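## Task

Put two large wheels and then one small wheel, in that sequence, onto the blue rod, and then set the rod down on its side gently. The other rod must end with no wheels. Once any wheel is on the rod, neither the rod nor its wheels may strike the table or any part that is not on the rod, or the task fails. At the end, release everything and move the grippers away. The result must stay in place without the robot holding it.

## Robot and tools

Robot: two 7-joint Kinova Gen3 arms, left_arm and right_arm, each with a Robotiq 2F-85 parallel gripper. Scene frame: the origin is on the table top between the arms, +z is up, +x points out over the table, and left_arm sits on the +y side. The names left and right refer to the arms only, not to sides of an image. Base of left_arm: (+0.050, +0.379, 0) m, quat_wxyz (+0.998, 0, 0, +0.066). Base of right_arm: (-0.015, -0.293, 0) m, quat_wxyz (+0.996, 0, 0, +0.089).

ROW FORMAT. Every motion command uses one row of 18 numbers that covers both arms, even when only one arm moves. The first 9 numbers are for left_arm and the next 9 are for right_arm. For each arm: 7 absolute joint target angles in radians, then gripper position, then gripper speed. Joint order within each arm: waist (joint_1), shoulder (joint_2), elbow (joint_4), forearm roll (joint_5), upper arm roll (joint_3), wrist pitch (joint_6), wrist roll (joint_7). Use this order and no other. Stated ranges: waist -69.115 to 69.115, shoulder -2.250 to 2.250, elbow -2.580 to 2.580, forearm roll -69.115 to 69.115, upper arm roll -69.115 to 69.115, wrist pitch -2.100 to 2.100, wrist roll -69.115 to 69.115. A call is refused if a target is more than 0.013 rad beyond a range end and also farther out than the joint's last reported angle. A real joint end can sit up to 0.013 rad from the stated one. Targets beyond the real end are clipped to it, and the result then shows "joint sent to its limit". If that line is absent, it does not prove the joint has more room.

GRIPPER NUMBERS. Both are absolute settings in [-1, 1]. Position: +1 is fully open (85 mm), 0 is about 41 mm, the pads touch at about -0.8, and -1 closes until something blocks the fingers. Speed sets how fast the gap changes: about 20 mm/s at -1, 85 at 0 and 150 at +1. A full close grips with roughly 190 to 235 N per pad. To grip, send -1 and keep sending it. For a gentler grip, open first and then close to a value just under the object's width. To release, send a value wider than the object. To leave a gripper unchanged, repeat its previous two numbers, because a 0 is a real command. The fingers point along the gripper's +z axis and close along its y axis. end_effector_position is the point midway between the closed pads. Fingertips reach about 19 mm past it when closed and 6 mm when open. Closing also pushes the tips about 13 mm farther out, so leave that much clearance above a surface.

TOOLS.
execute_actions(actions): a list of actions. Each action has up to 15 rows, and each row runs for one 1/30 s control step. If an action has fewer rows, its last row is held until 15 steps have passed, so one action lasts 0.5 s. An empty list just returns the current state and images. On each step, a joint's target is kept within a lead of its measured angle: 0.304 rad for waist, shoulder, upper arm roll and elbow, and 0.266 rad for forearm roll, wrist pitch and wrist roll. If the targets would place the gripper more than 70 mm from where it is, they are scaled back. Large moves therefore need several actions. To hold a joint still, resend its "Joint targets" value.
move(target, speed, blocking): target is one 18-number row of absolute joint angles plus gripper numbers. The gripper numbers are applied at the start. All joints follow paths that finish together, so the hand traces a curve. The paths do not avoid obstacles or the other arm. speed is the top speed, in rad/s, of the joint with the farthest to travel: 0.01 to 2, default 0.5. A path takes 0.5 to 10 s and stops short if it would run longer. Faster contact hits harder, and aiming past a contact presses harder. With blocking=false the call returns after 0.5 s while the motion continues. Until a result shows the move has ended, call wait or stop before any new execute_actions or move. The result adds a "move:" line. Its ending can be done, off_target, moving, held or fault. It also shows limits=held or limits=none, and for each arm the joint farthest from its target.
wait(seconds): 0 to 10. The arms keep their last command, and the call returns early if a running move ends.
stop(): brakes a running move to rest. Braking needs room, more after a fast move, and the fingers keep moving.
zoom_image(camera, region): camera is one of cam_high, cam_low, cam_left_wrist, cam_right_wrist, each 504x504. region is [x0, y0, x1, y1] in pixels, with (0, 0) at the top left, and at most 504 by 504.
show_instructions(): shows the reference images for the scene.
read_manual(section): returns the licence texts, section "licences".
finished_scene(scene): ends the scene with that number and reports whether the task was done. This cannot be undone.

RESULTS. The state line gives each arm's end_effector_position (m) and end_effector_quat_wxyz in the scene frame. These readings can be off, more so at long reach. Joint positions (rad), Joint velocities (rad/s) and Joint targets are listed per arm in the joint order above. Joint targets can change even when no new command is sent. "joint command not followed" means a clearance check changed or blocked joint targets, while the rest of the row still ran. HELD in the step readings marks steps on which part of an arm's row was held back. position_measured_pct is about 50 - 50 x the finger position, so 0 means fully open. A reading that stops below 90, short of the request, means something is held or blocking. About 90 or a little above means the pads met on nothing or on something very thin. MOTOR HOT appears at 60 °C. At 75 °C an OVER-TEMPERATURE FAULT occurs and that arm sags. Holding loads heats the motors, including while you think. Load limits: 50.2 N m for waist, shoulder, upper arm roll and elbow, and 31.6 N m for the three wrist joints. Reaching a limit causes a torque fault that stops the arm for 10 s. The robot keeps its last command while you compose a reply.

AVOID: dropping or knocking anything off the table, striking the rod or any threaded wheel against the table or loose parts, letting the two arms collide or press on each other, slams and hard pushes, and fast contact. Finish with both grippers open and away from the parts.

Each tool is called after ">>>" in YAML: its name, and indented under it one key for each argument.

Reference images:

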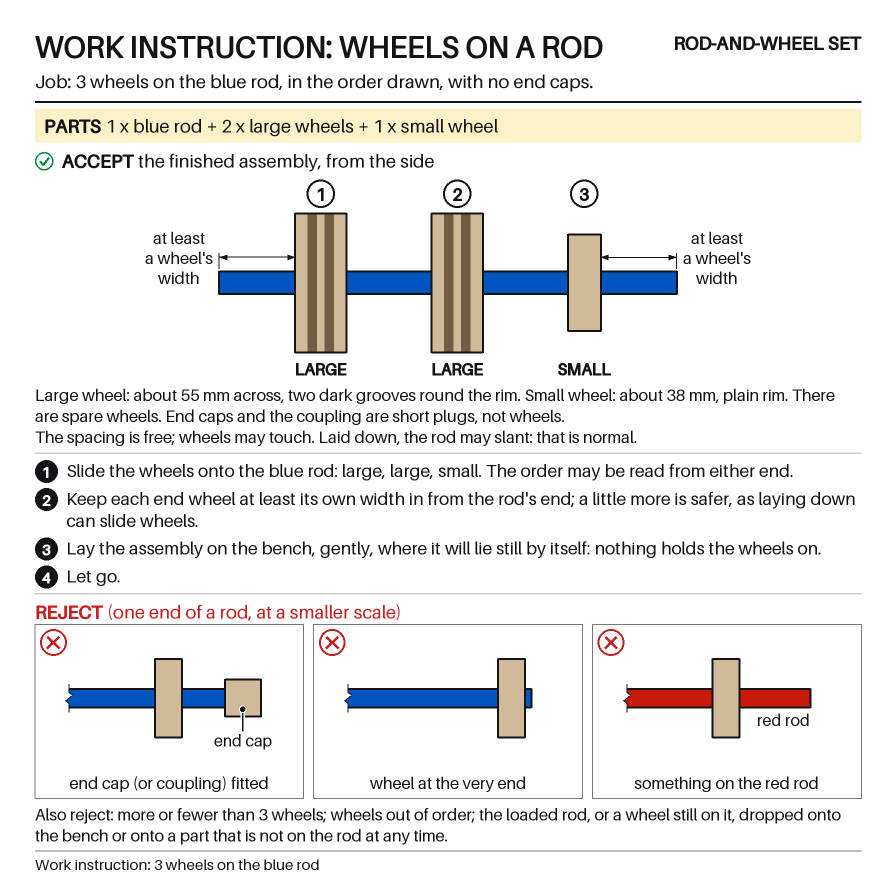

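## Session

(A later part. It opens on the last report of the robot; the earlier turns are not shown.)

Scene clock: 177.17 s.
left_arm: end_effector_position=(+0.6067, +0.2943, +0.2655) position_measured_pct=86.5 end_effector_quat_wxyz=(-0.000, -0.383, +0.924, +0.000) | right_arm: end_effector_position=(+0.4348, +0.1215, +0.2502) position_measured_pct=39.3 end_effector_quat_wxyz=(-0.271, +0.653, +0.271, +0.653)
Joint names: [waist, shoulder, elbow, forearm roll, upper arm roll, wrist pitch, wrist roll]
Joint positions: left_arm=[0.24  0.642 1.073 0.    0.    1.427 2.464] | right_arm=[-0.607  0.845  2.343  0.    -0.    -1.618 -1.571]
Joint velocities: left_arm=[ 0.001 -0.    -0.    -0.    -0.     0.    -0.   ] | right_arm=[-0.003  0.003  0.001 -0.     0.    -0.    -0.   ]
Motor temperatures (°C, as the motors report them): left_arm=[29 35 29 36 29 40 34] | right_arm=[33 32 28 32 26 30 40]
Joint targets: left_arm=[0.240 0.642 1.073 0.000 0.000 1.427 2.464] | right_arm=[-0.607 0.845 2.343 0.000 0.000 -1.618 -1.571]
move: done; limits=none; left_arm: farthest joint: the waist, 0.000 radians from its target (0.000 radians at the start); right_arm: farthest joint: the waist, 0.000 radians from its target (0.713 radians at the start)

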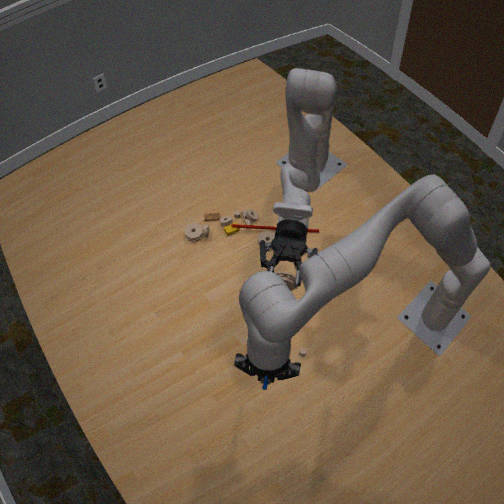

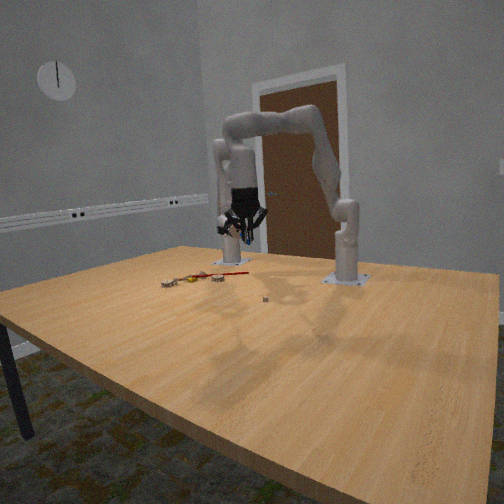

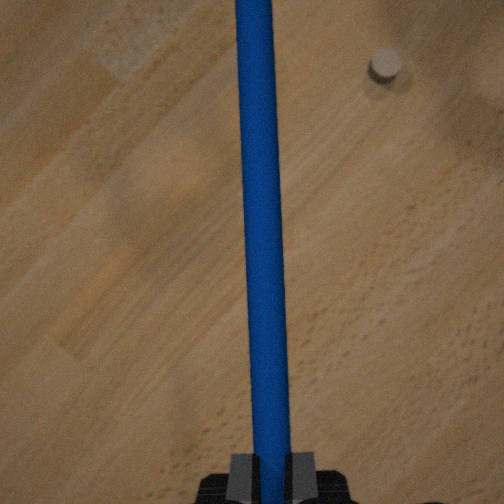

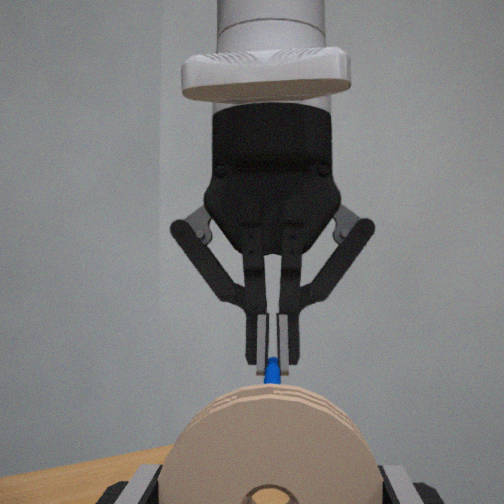

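>>> move:
  target: [0.2397,0.6416,1.0732,0,0,1.4268,2.464,-1,0, -0.607,0.976,2.3205,0,0,-1.7257,-1.5708,-1,0]
  speed: 0.5

>>> move:
  target: [0.2397,0.6416,1.0732,0,0,1.4268,2.464,-1,0, -0.607,0.9716,2.0502,0,0,-1.451,-1.5708,-1,0]
  speed: 0.3

Scene clock: 226.07 s.
left_arm: end_effector_position=(+0.6067, +0.2943, +0.2655) position_measured_pct=86.5 end_effector_quat_wxyz=(-0.000, -0.383, +0.924, +0.000) | right_arm: end_effector_position=(+0.4347, +0.1217, +0.2102) position_measured_pct=39.3 end_effector_quat_wxyz=(-0.271, +0.653, +0.271, +0.653)
Joint names: [waist, shoulder, elbow, forearm roll, upper arm roll, wrist pitch, wrist roll]
Joint positions: left_arm=[ 0.24   0.642  1.073  0.    -0.     1.427  2.464] | right_arm=[-0.607  0.976  2.321 -0.    -0.    -1.726 -1.571]
Joint velocities: left_arm=[-0.    -0.001  0.     0.    -0.    -0.     0.   ] | right_arm=[ 0.     0.003  0.    -0.     0.    -0.    -0.   ]
Motor temperatures (°C, as the motors report them): left_arm=[29 36 29 36 29 40 34] | right_arm=[33 32 28 32 26 30 40]
Joint targets: left_arm=[0.240 0.642 1.073 0.000 0.000 1.427 2.464] | right_arm=[-0.607 0.976 2.321 0.000 0.000 -1.726 -1.571]
move: done; limits=none; left_arm: farthest joint: the waist, 0.000 radians from its target (0.000 radians at the start); right_arm: farthest joint: the waist, 0.000 radians from its target (0.000 radians at the start)

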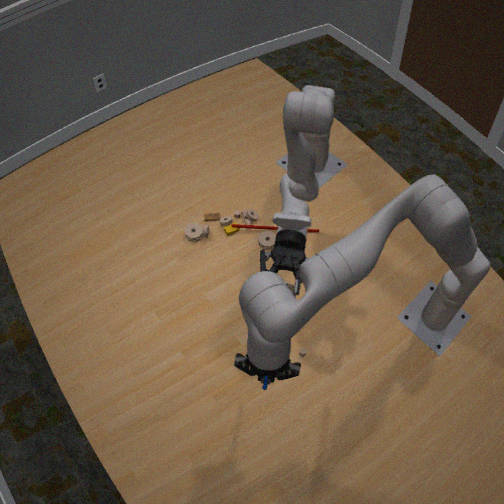

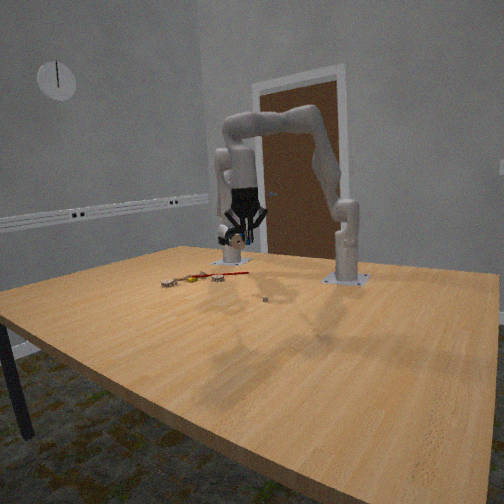

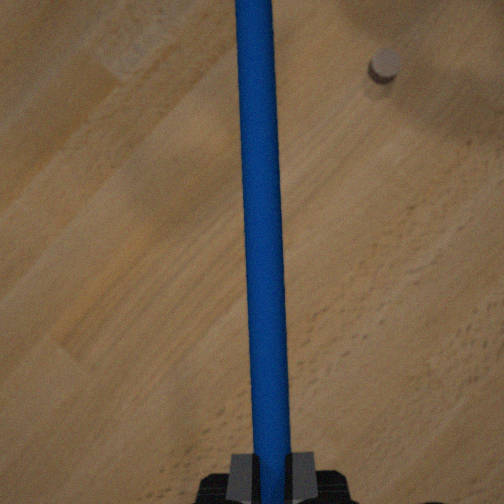

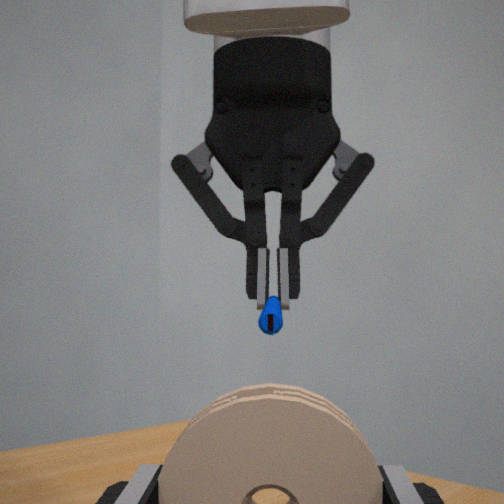

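Scene clock: 227.40 s.
left_arm: end_effector_position=(+0.6067, +0.2943, +0.2655) position_measured_pct=86.5 end_effector_quat_wxyz=(-0.000, -0.383, +0.924, +0.000) | right_arm: end_effector_position=(+0.4948, +0.1818, +0.2100) position_measured_pct=39.3 end_effector_quat_wxyz=(-0.271, +0.653, +0.271, +0.653)
Joint names: [waist, shoulder, elbow, forearm roll, upper arm roll, wrist pitch, wrist roll]
Joint positions: left_arm=[0.24  0.642 1.073 0.    0.    1.427 2.464] | right_arm=[-0.607  0.972  2.05  -0.     0.    -1.451 -1.571]
Joint velocities: left_arm=[ 0.    -0.    -0.     0.001  0.    -0.    -0.001] | right_arm=[-0.     0.    -0.001 -0.    -0.     0.     0.   ]
Motor temperatures (°C, as the motors report them): left_arm=[29 36 29 36 29 40 34] | right_arm=[33 32 28 32 26 30 40]
Joint targets: left_arm=[0.240 0.642 1.073 0.000 0.000 1.427 2.464] | right_arm=[-0.607 0.972 2.050 0.000 0.000 -1.451 -1.571]
move: done; limits=none; left_arm: farthest joint: the waist, 0.000 radians from its target (0.000 radians at the start); right_arm: farthest joint: the waist, 0.000 radians from its target (0.000 radians at the start)

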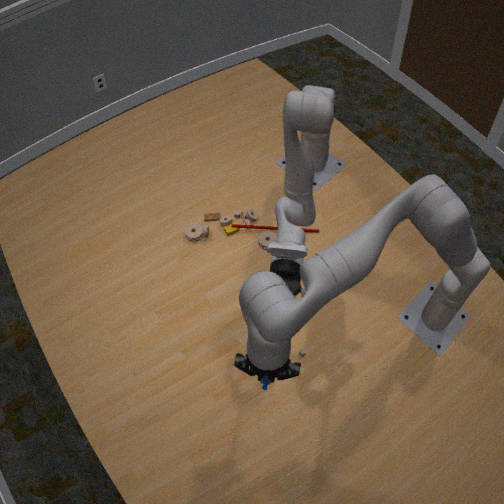

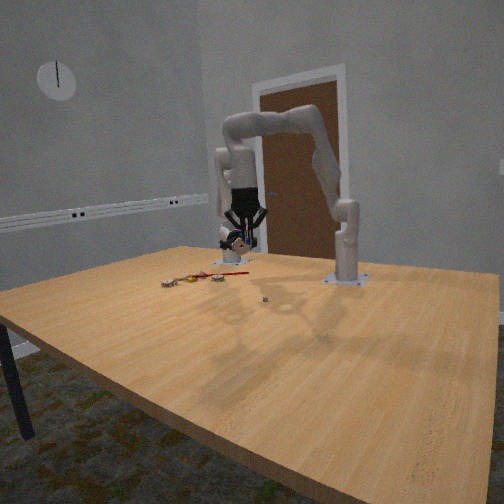

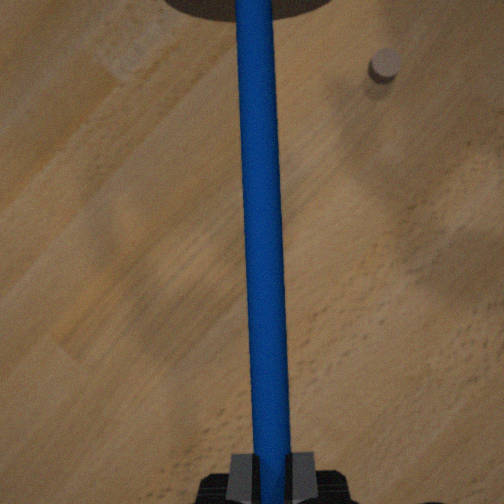

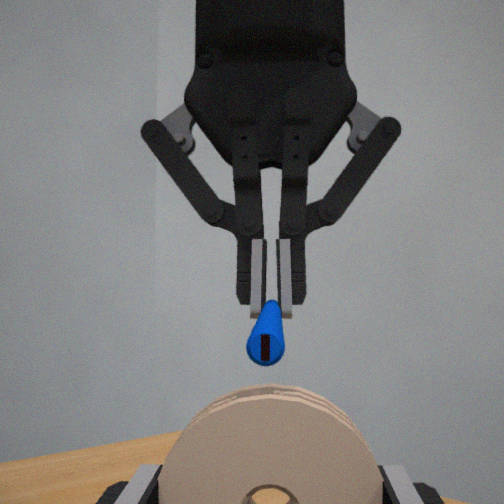

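>>> move:
  target: [0.2397,0.6416,1.0732,0,0,1.4268,2.464,-1,0, -0.607,0.9655,2.1475,0,0,-1.5422,-1.5708,-1,0]
  speed: 0.3

>>> move:
  target: [0.2397,0.6416,1.0732,0,0,1.4268,2.464,-1,0, -0.607,0.8516,2.1674,0,0,-1.4482,-1.5708,-1,0]
  speed: 0.3

>>> move:
  target: [0.2397,0.6416,1.0732,0,0,1.4268,2.464,-1,0, -0.607,0.8682,2.0525,0,0,-1.3499,-1.5708,-1,0]
  speed: 0.08

Scene clock: 244.13 s.
left_arm: end_effector_position=(+0.6067, +0.2943, +0.2655) position_measured_pct=86.5 end_effector_quat_wxyz=(-0.000, -0.383, +0.924, +0.000) | right_arm: end_effector_position=(+0.4736, +0.1606, +0.2100) position_measured_pct=39.3 end_effector_quat_wxyz=(-0.271, +0.653, +0.271, +0.653)
Joint names: [waist, shoulder, elbow, forearm roll, upper arm roll, wrist pitch, wrist roll]
Joint positions: left_arm=[ 0.24   0.642  1.073  0.    -0.     1.427  2.464] | right_arm=[-0.607  0.966  2.147  0.    -0.    -1.542 -1.571]
Joint velocities: left_arm=[ 0.001  0.    -0.    -0.001 -0.     0.001 -0.   ] | right_arm=[-0.    -0.     0.002  0.     0.    -0.    -0.   ]
Motor temperatures (°C, as the motors report them): left_arm=[29 36 29 36 29 40 34] | right_arm=[33 33 28 32 26 30 40]
Joint targets: left_arm=[0.240 0.642 1.073 0.000 0.000 1.427 2.464] | right_arm=[-0.607 0.966 2.147 0.000 0.000 -1.542 -1.571]
move: done; limits=none; left_arm: farthest joint: the waist, 0.000 radians from its target (0.000 radians at the start); right_arm: farthest joint: the waist, 0.000 radians from its target (0.000 radians at the start)

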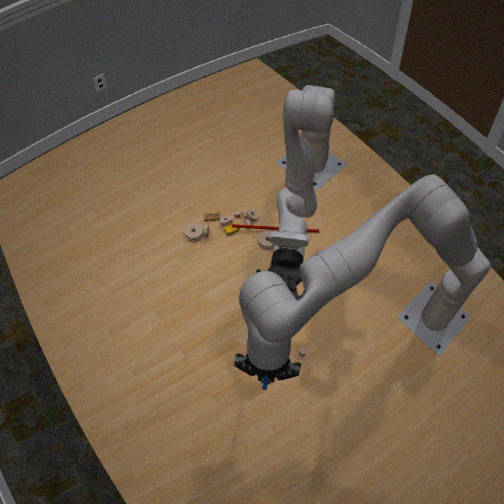

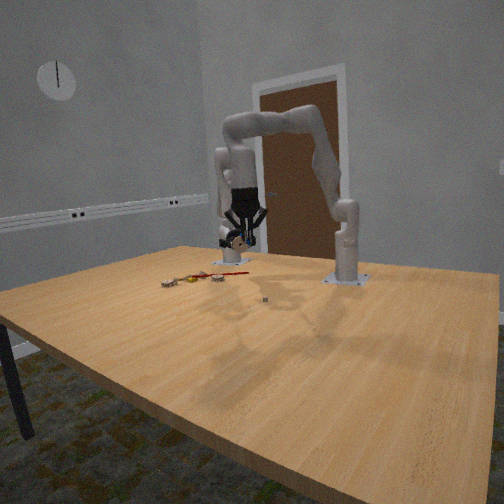

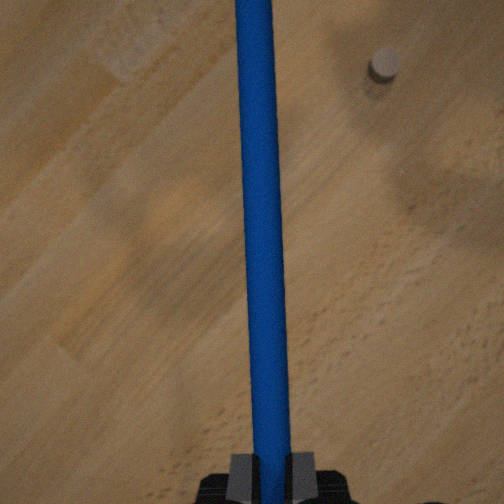

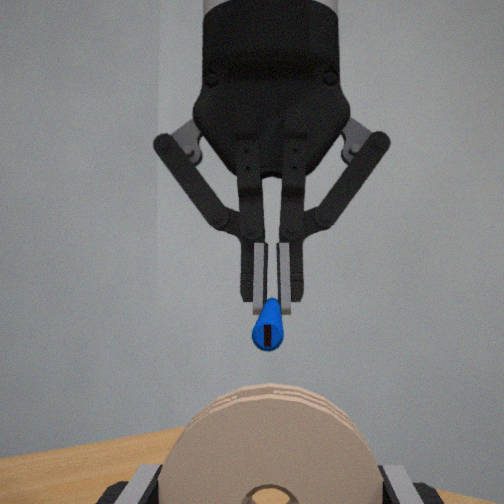

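Scene clock: 245.03 s.
left_arm: end_effector_position=(+0.6067, +0.2943, +0.2655) position_measured_pct=86.5 end_effector_quat_wxyz=(-0.000, -0.383, +0.924, +0.000) | right_arm: end_effector_position=(+0.4736, +0.1606, +0.2498) position_measured_pct=39.3 end_effector_quat_wxyz=(-0.271, +0.653, +0.271, +0.653)
Joint names: [waist, shoulder, elbow, forearm roll, upper arm roll, wrist pitch, wrist roll]
Joint positions: left_arm=[0.24  0.642 1.073 0.    0.    1.427 2.464] | right_arm=[-0.607  0.852  2.167 -0.     0.    -1.448 -1.571]
Joint velocities: left_arm=[ 0.     0.    -0.     0.001  0.    -0.001  0.   ] | right_arm=[-0.001 -0.002 -0.001  0.    -0.     0.     0.   ]
Motor temperatures (°C, as the motors report them): left_arm=[29 36 29 36 29 40 34] | right_arm=[33 33 28 32 26 30 40]
Joint targets: left_arm=[0.240 0.642 1.073 0.000 0.000 1.427 2.464] | right_arm=[-0.607 0.852 2.167 0.000 0.000 -1.448 -1.571]
move: done; limits=none; left_arm: farthest joint: the waist, 0.000 radians from its target (0.000 radians at the start); right_arm: farthest joint: the waist, 0.000 radians from its target (0.000 radians at the start)

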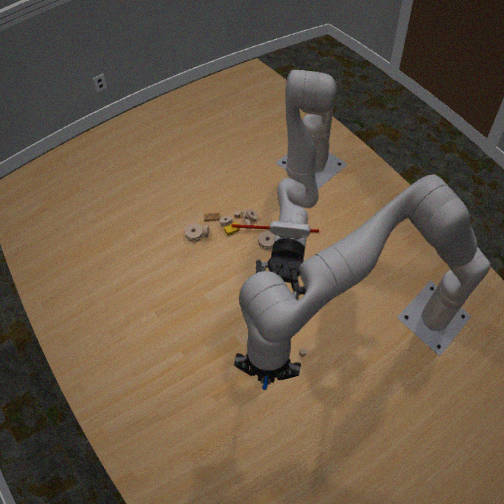

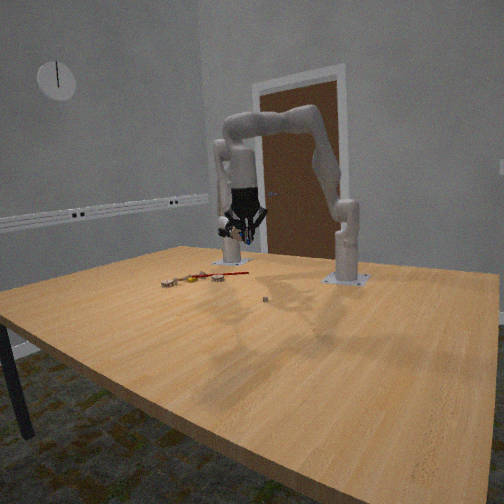

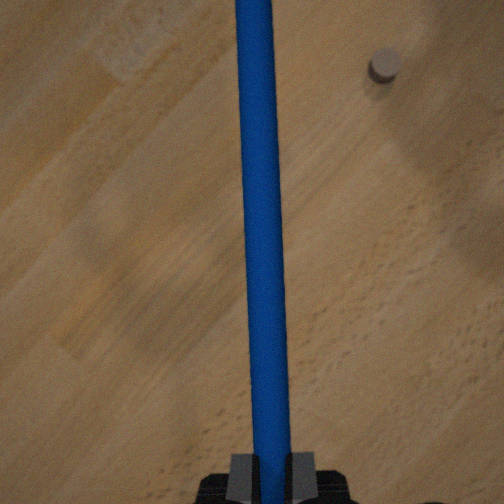

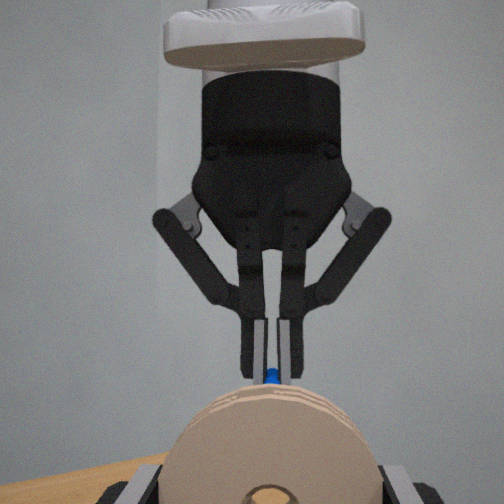

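Scene clock: 246.77 s.
left_arm: end_effector_position=(+0.6067, +0.2943, +0.2655) position_measured_pct=86.5 end_effector_quat_wxyz=(+0.000, -0.383, +0.924, -0.000) | right_arm: end_effector_position=(+0.4982, +0.1854, +0.2499) position_measured_pct=39.3 end_effector_quat_wxyz=(-0.271, +0.653, +0.271, +0.653)
Joint names: [waist, shoulder, elbow, forearm roll, upper arm roll, wrist pitch, wrist roll]
Joint positions: left_arm=[0.24  0.642 1.073 0.    0.    1.427 2.464] | right_arm=[-0.607  0.868  2.053  0.    -0.    -1.35  -1.571]
Joint velocities: left_arm=[ 0.    -0.     0.001  0.     0.     0.001  0.001] | right_arm=[-0.     0.    -0.001  0.001 -0.     0.     0.   ]
Motor temperatures (°C, as the motors report them): left_arm=[29 36 29 36 29 40 34] | right_arm=[33 33 28 32 26 30 40]
Joint targets: left_arm=[0.240 0.642 1.073 0.000 0.000 1.427 2.464] | right_arm=[-0.607 0.868 2.053 0.000 0.000 -1.350 -1.571]
move: done; limits=none; left_arm: farthest joint: the waist, 0.000 radians from its target (0.000 radians at the start); right_arm: farthest joint: the waist, 0.000 radians from its target (0.000 radians at the start)

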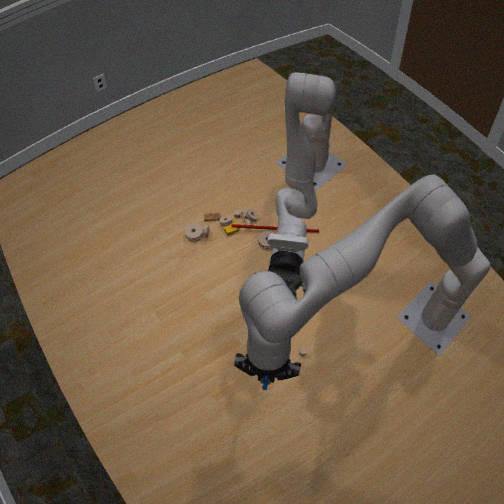

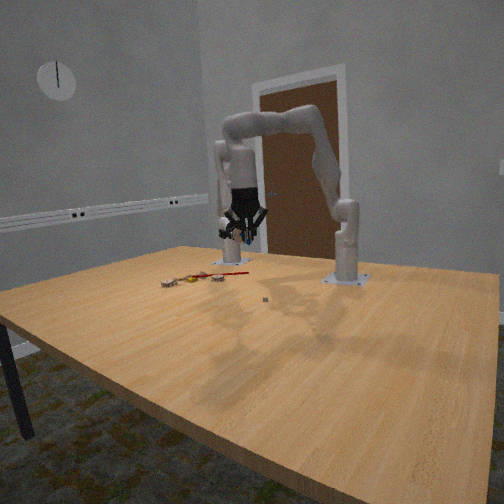

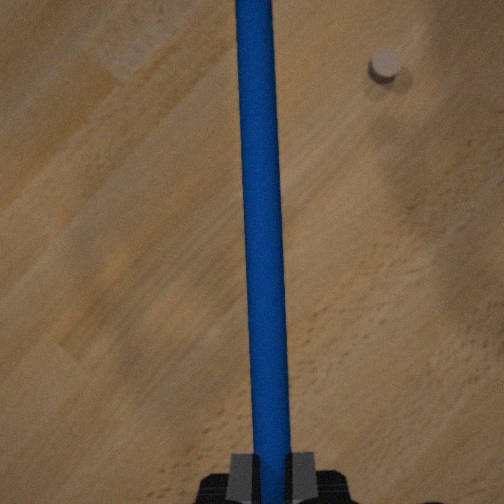

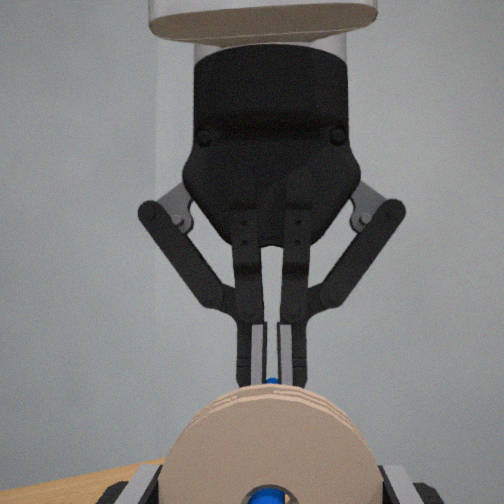

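>>> move:
  target: [0.2397,0.6416,1.0732,0,0,1.4268,2.464,-1,0, -0.607,0.8923,1.9342,0,0,-1.2557,-1.5708,-1,0]
  speed: 0.1

Scene clock: 249.77 s.
left_arm: end_effector_position=(+0.6068, +0.2943, +0.2655) position_measured_pct=86.5 end_effector_quat_wxyz=(+0.000, -0.383, +0.924, -0.000) | right_arm: end_effector_position=(+0.5229, +0.2102, +0.2499) position_measured_pct=39.3 end_effector_quat_wxyz=(-0.271, +0.653, +0.271, +0.653)
Joint names: [waist, shoulder, elbow, forearm roll, upper arm roll, wrist pitch, wrist roll]
Joint positions: left_arm=[0.24  0.642 1.073 0.    0.    1.427 2.464] | right_arm=[-0.607  0.892  1.934  0.    -0.    -1.256 -1.571]
Joint velocities: left_arm=[-0. -0.  0.  0.  0. -0. -0.] | right_arm=[ 0.     0.001 -0.002  0.     0.     0.    -0.   ]
Motor temperatures (°C, as the motors report them): left_arm=[29 36 29 36 29 40 34] | right_arm=[33 33 28 32 26 30 40]
Joint targets: left_arm=[0.240 0.642 1.073 0.000 0.000 1.427 2.464] | right_arm=[-0.607 0.892 1.934 0.000 0.000 -1.256 -1.571]
move: done; limits=none; left_arm: farthest joint: the waist, 0.000 radians from its target (0.000 radians at the start); right_arm: farthest joint: the waist, 0.000 radians from its target (0.000 radians at the start)

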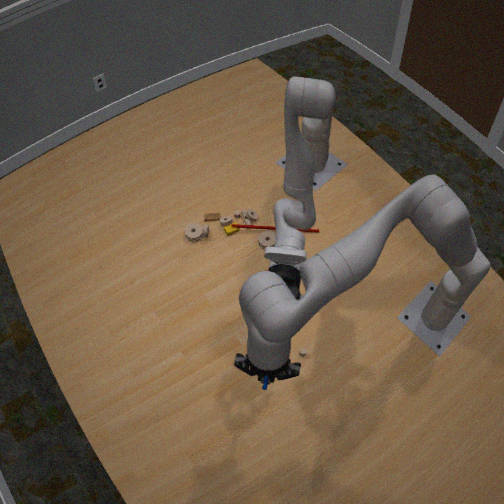

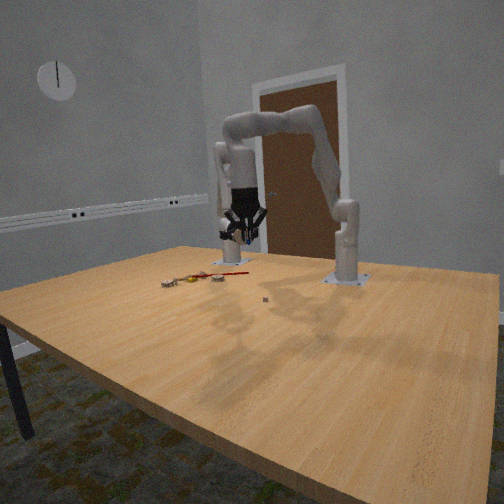

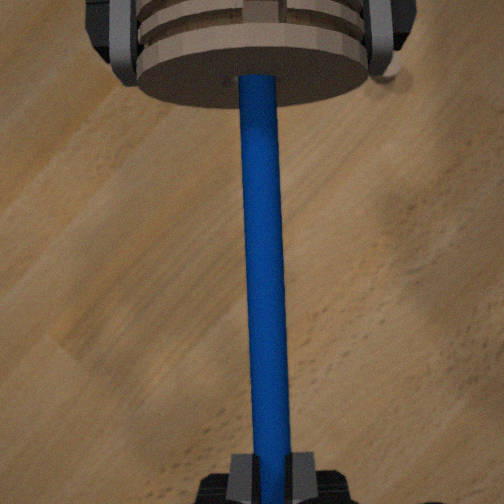

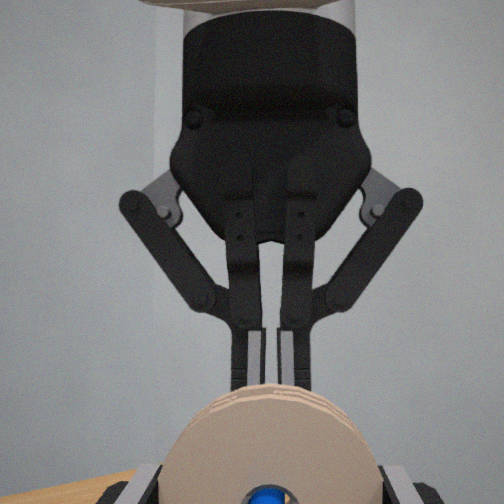

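>>> move:
  target: [0.2397,0.6416,1.0732,0,0,1.4268,2.464,-1,0, -0.607,0.8923,1.9342,0,0,-1.2557,-1.5708,0.6,-0.5]
  speed: 0.1

>>> move:
  target: [0.2397,0.6416,1.0732,0,0,1.4268,2.464,-1,0, -0.607,0.8516,2.1674,0,0,-1.4482,-1.5708,0.6,0]
  speed: 0.3

Scene clock: 260.37 s.
left_arm: end_effector_position=(+0.6067, +0.2944, +0.2653) position_measured_pct=86.5 end_effector_quat_wxyz=(-0.000, -0.383, +0.924, +0.000) | right_arm: end_effector_position=(+0.5230, +0.2101, +0.2500) position_measured_pct=19.8 end_effector_quat_wxyz=(-0.271, +0.653, +0.271, +0.653)
Joint names: [waist, shoulder, elbow, forearm roll, upper arm roll, wrist pitch, wrist roll]
Joint positions: left_arm=[ 0.24   0.642  1.073 -0.    -0.     1.427  2.464] | right_arm=[-0.607  0.892  1.934 -0.     0.    -1.256 -1.571]
Joint velocities: left_arm=[ 0.     0.     0.    -0.    -0.    -0.001 -0.   ] | right_arm=[ 0.    -0.    -0.001  0.001 -0.    -0.     0.   ]
Motor temperatures (°C, as the motors report them): left_arm=[29 36 29 36 29 40 34] | right_arm=[33 33 28 32 26 30 40]
Joint targets: left_arm=[0.240 0.642 1.073 0.000 0.000 1.427 2.464] | right_arm=[-0.607 0.892 1.934 0.000 0.000 -1.256 -1.571]
move: done; limits=none; left_arm: farthest joint: the waist, 0.000 radians from its target (0.000 radians at the start); right_arm: farthest joint: the waist, 0.000 radians from its target (0.000 radians at the start)

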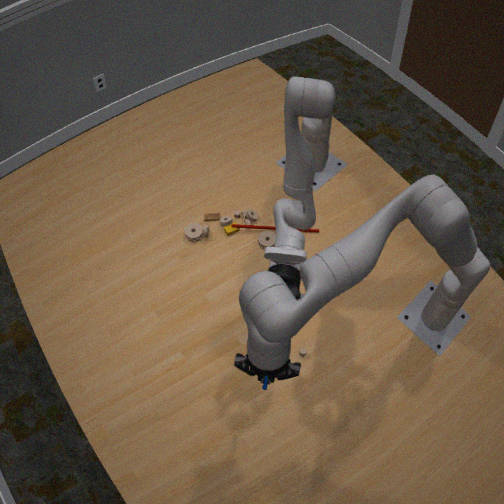

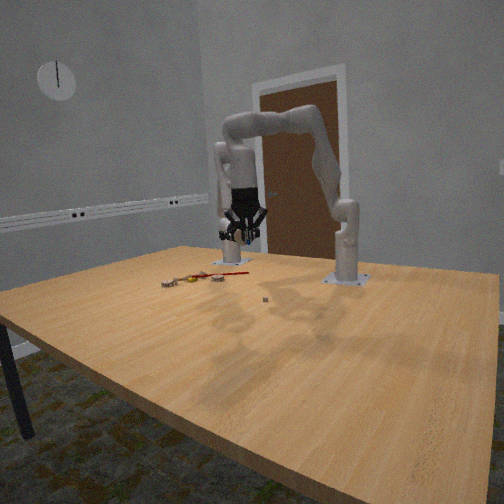

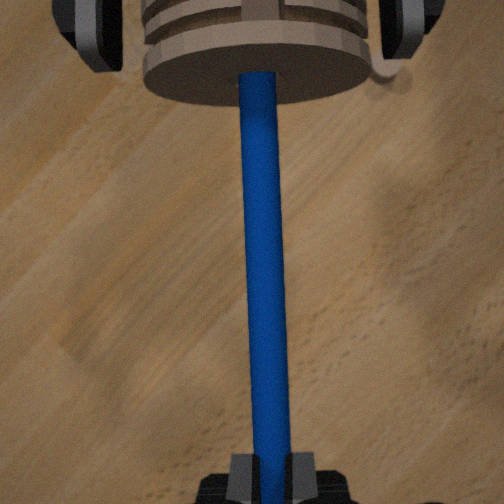

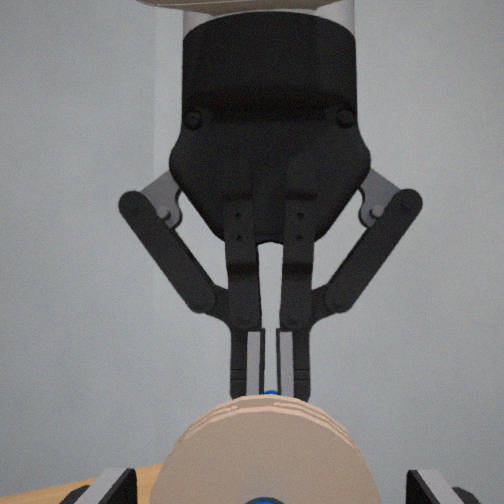

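Scene clock: 261.57 s.
left_arm: end_effector_position=(+0.6067, +0.2944, +0.2653) position_measured_pct=86.5 end_effector_quat_wxyz=(-0.000, -0.383, +0.924, +0.000) | right_arm: end_effector_position=(+0.4736, +0.1606, +0.2499) position_measured_pct=19.8 end_effector_quat_wxyz=(-0.271, +0.653, +0.271, +0.653)
Joint names: [waist, shoulder, elbow, forearm roll, upper arm roll, wrist pitch, wrist roll]
Joint positions: left_arm=[ 0.24   0.642  1.073 -0.    -0.     1.427  2.464] | right_arm=[-0.607  0.852  2.167  0.    -0.    -1.448 -1.571]
Joint velocities: left_arm=[-0. -0.  0.  0.  0. -0.  0.] | right_arm=[ 0.    -0.001  0.003 -0.    -0.    -0.     0.   ]
Motor temperatures (°C, as the motors report them): left_arm=[29 36 29 36 29 40 34] | right_arm=[33 33 28 32 26 30 40]
Joint targets: left_arm=[0.240 0.642 1.073 0.000 0.000 1.427 2.464] | right_arm=[-0.607 0.852 2.167 0.000 0.000 -1.448 -1.571]
move: done; limits=none; left_arm: farthest joint: the waist, 0.000 radians from its target (0.000 radians at the start); right_arm: farthest joint: the waist, 0.000 radians from its target (0.000 radians at the start)

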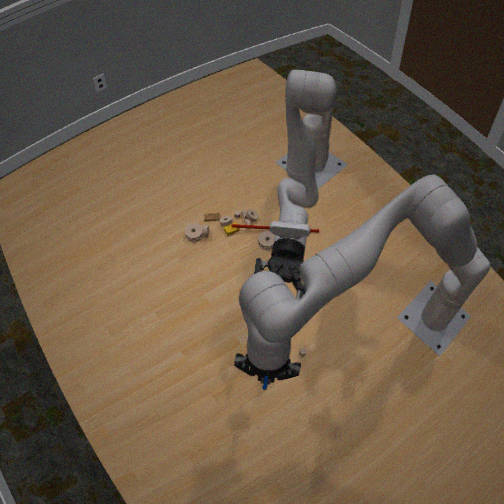

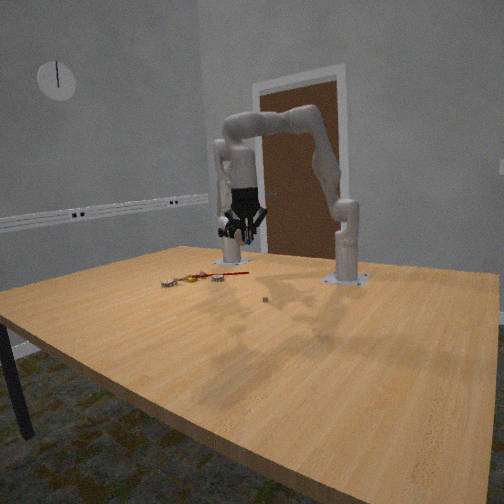

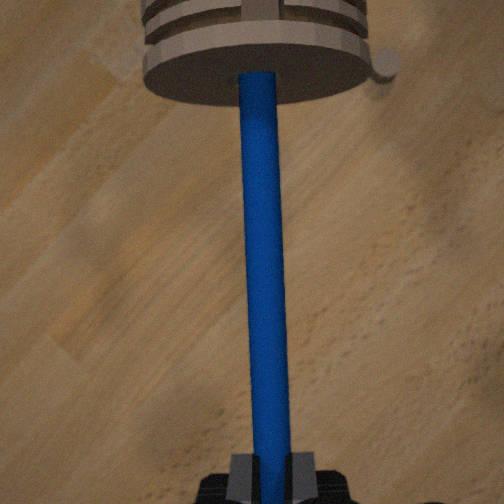

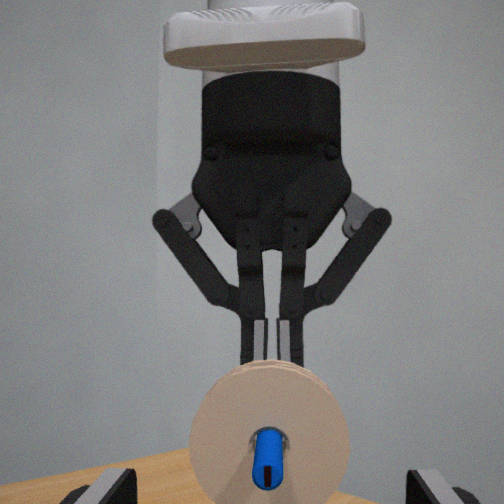

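>>> move:
  target: [0.2397,0.6416,1.0732,0,0,1.4268,2.464,-1,0, -0.3546,0.4831,2.0971,0,0,0.5614,-1.131,1,0]
  speed: 1.0

Scene clock: 266.00 s.
left_arm: end_effector_position=(+0.6067, +0.2944, +0.2653) position_measured_pct=86.5 end_effector_quat_wxyz=(-0.000, -0.383, +0.924, +0.000) | right_arm: end_effector_position=(+0.3100, -0.1301, +0.0799) position_measured_pct=0.0 end_effector_quat_wxyz=(+0.000, +0.884, +0.468, -0.000)
Joint names: [waist, shoulder, elbow, forearm roll, upper arm roll, wrist pitch, wrist roll]
Joint positions: left_arm=[ 0.24   0.642  1.073 -0.    -0.     1.427  2.464] | right_arm=[-0.355  0.483  2.097  0.     0.     0.561 -1.131]
Joint velocities: left_arm=[-0.     0.    -0.    -0.002  0.     0.    -0.   ] | right_arm=[ 0.002 -0.003  0.     0.001 -0.     0.     0.   ]
Motor temperatures (°C, as the motors report them): left_arm=[29 36 29 36 29 40 34] | right_arm=[33 33 28 32 26 30 40]
Joint targets: left_arm=[0.240 0.642 1.073 0.000 0.000 1.427 2.464] | right_arm=[-0.355 0.483 2.097 0.000 0.000 0.561 -1.131]
move: done; limits=none; left_arm: farthest joint: the waist, 0.000 radians from its target (0.000 radians at the start); right_arm: farthest joint: the waist, 0.000 radians from its target (0.252 radians at the start)

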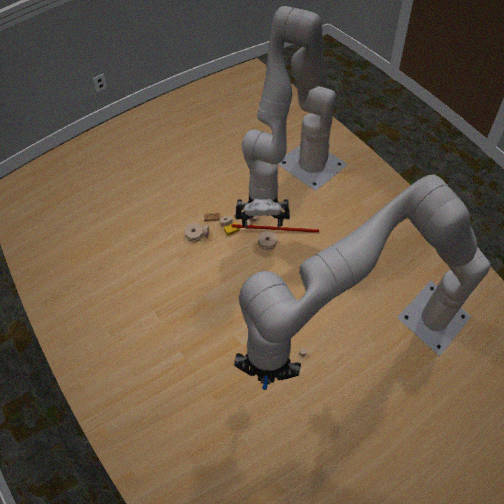

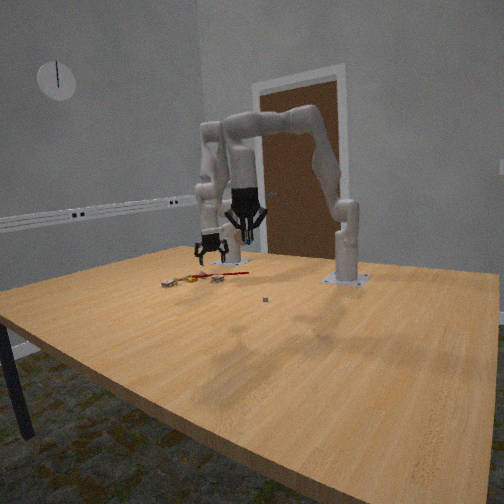

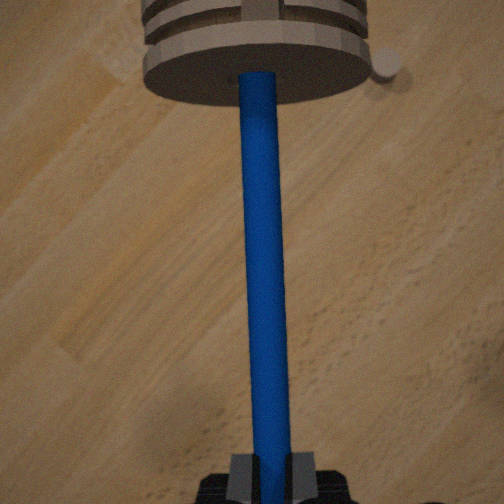

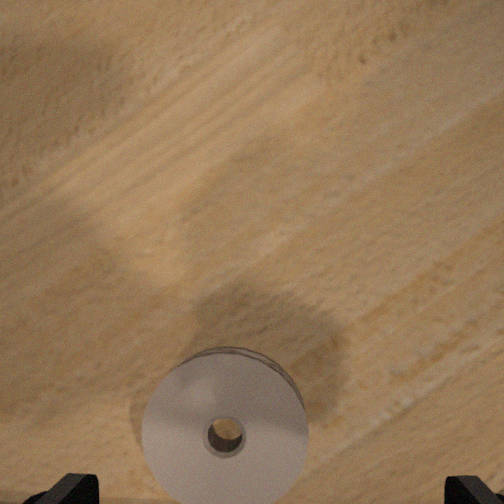

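>>> move:
  target: [0.2397,0.6416,1.0732,0,0,1.4268,2.464,-1,0, -0.3935,0.6294,2.1472,0,0,0.365,-1.17,1,0]
  speed: 0.3

Scene clock: 271.90 s.
left_arm: end_effector_position=(+0.6067, +0.2944, +0.2653) position_measured_pct=86.5 end_effector_quat_wxyz=(-0.000, -0.383, +0.924, +0.000) | right_arm: end_effector_position=(+0.3011, -0.1192, +0.0201) position_measured_pct=0.0 end_effector_quat_wxyz=(-0.000, +0.884, +0.467, +0.000)
Joint names: [waist, shoulder, elbow, forearm roll, upper arm roll, wrist pitch, wrist roll]
Joint positions: left_arm=[ 0.24   0.642  1.073 -0.    -0.     1.427  2.464] | right_arm=[-0.393  0.629  2.147 -0.    -0.     0.365 -1.17 ]
Joint velocities: left_arm=[ 0. -0.  0.  0.  0. -0. -0.] | right_arm=[-0.001  0.003 -0.001 -0.    -0.    -0.    -0.   ]
Motor temperatures (°C, as the motors report them): left_arm=[29 36 29 36 29 40 34] | right_arm=[33 33 28 32 26 30 40]
Joint targets: left_arm=[0.240 0.642 1.073 0.000 0.000 1.427 2.464] | right_arm=[-0.394 0.629 2.147 0.000 0.000 0.365 -1.170]
move: done; limits=none; left_arm: farthest joint: the waist, 0.000 radians from its target (0.000 radians at the start); right_arm: farthest joint: the waist, 0.000 radians from its target (0.039 radians at the start)

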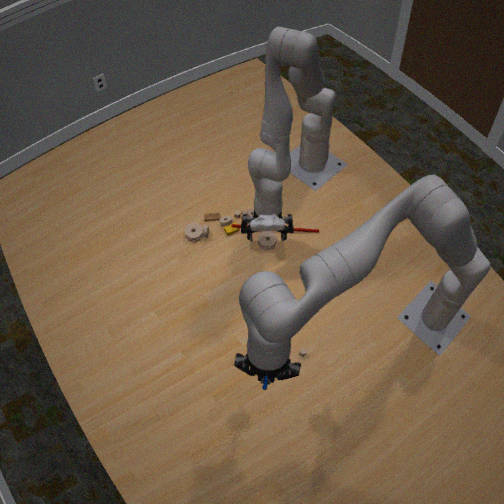

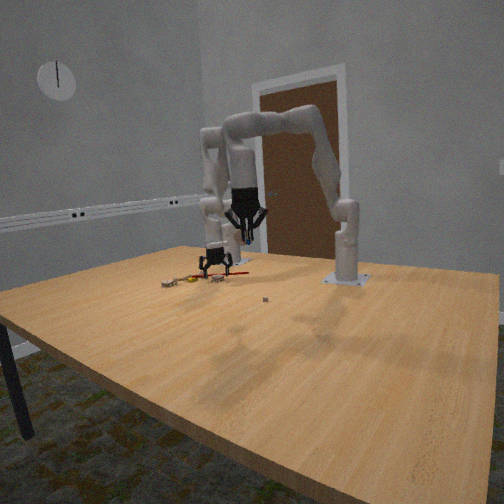

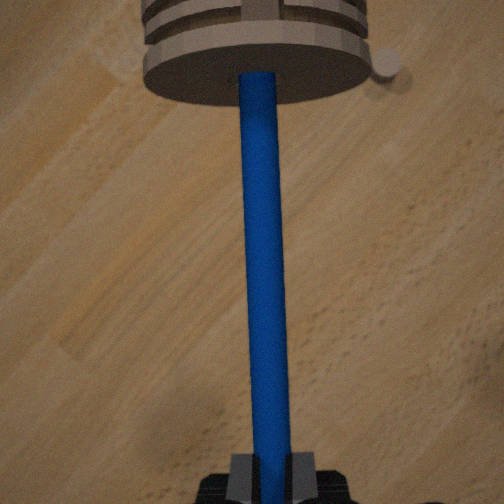

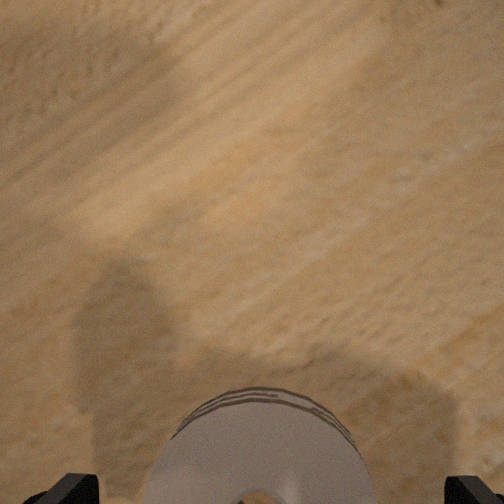

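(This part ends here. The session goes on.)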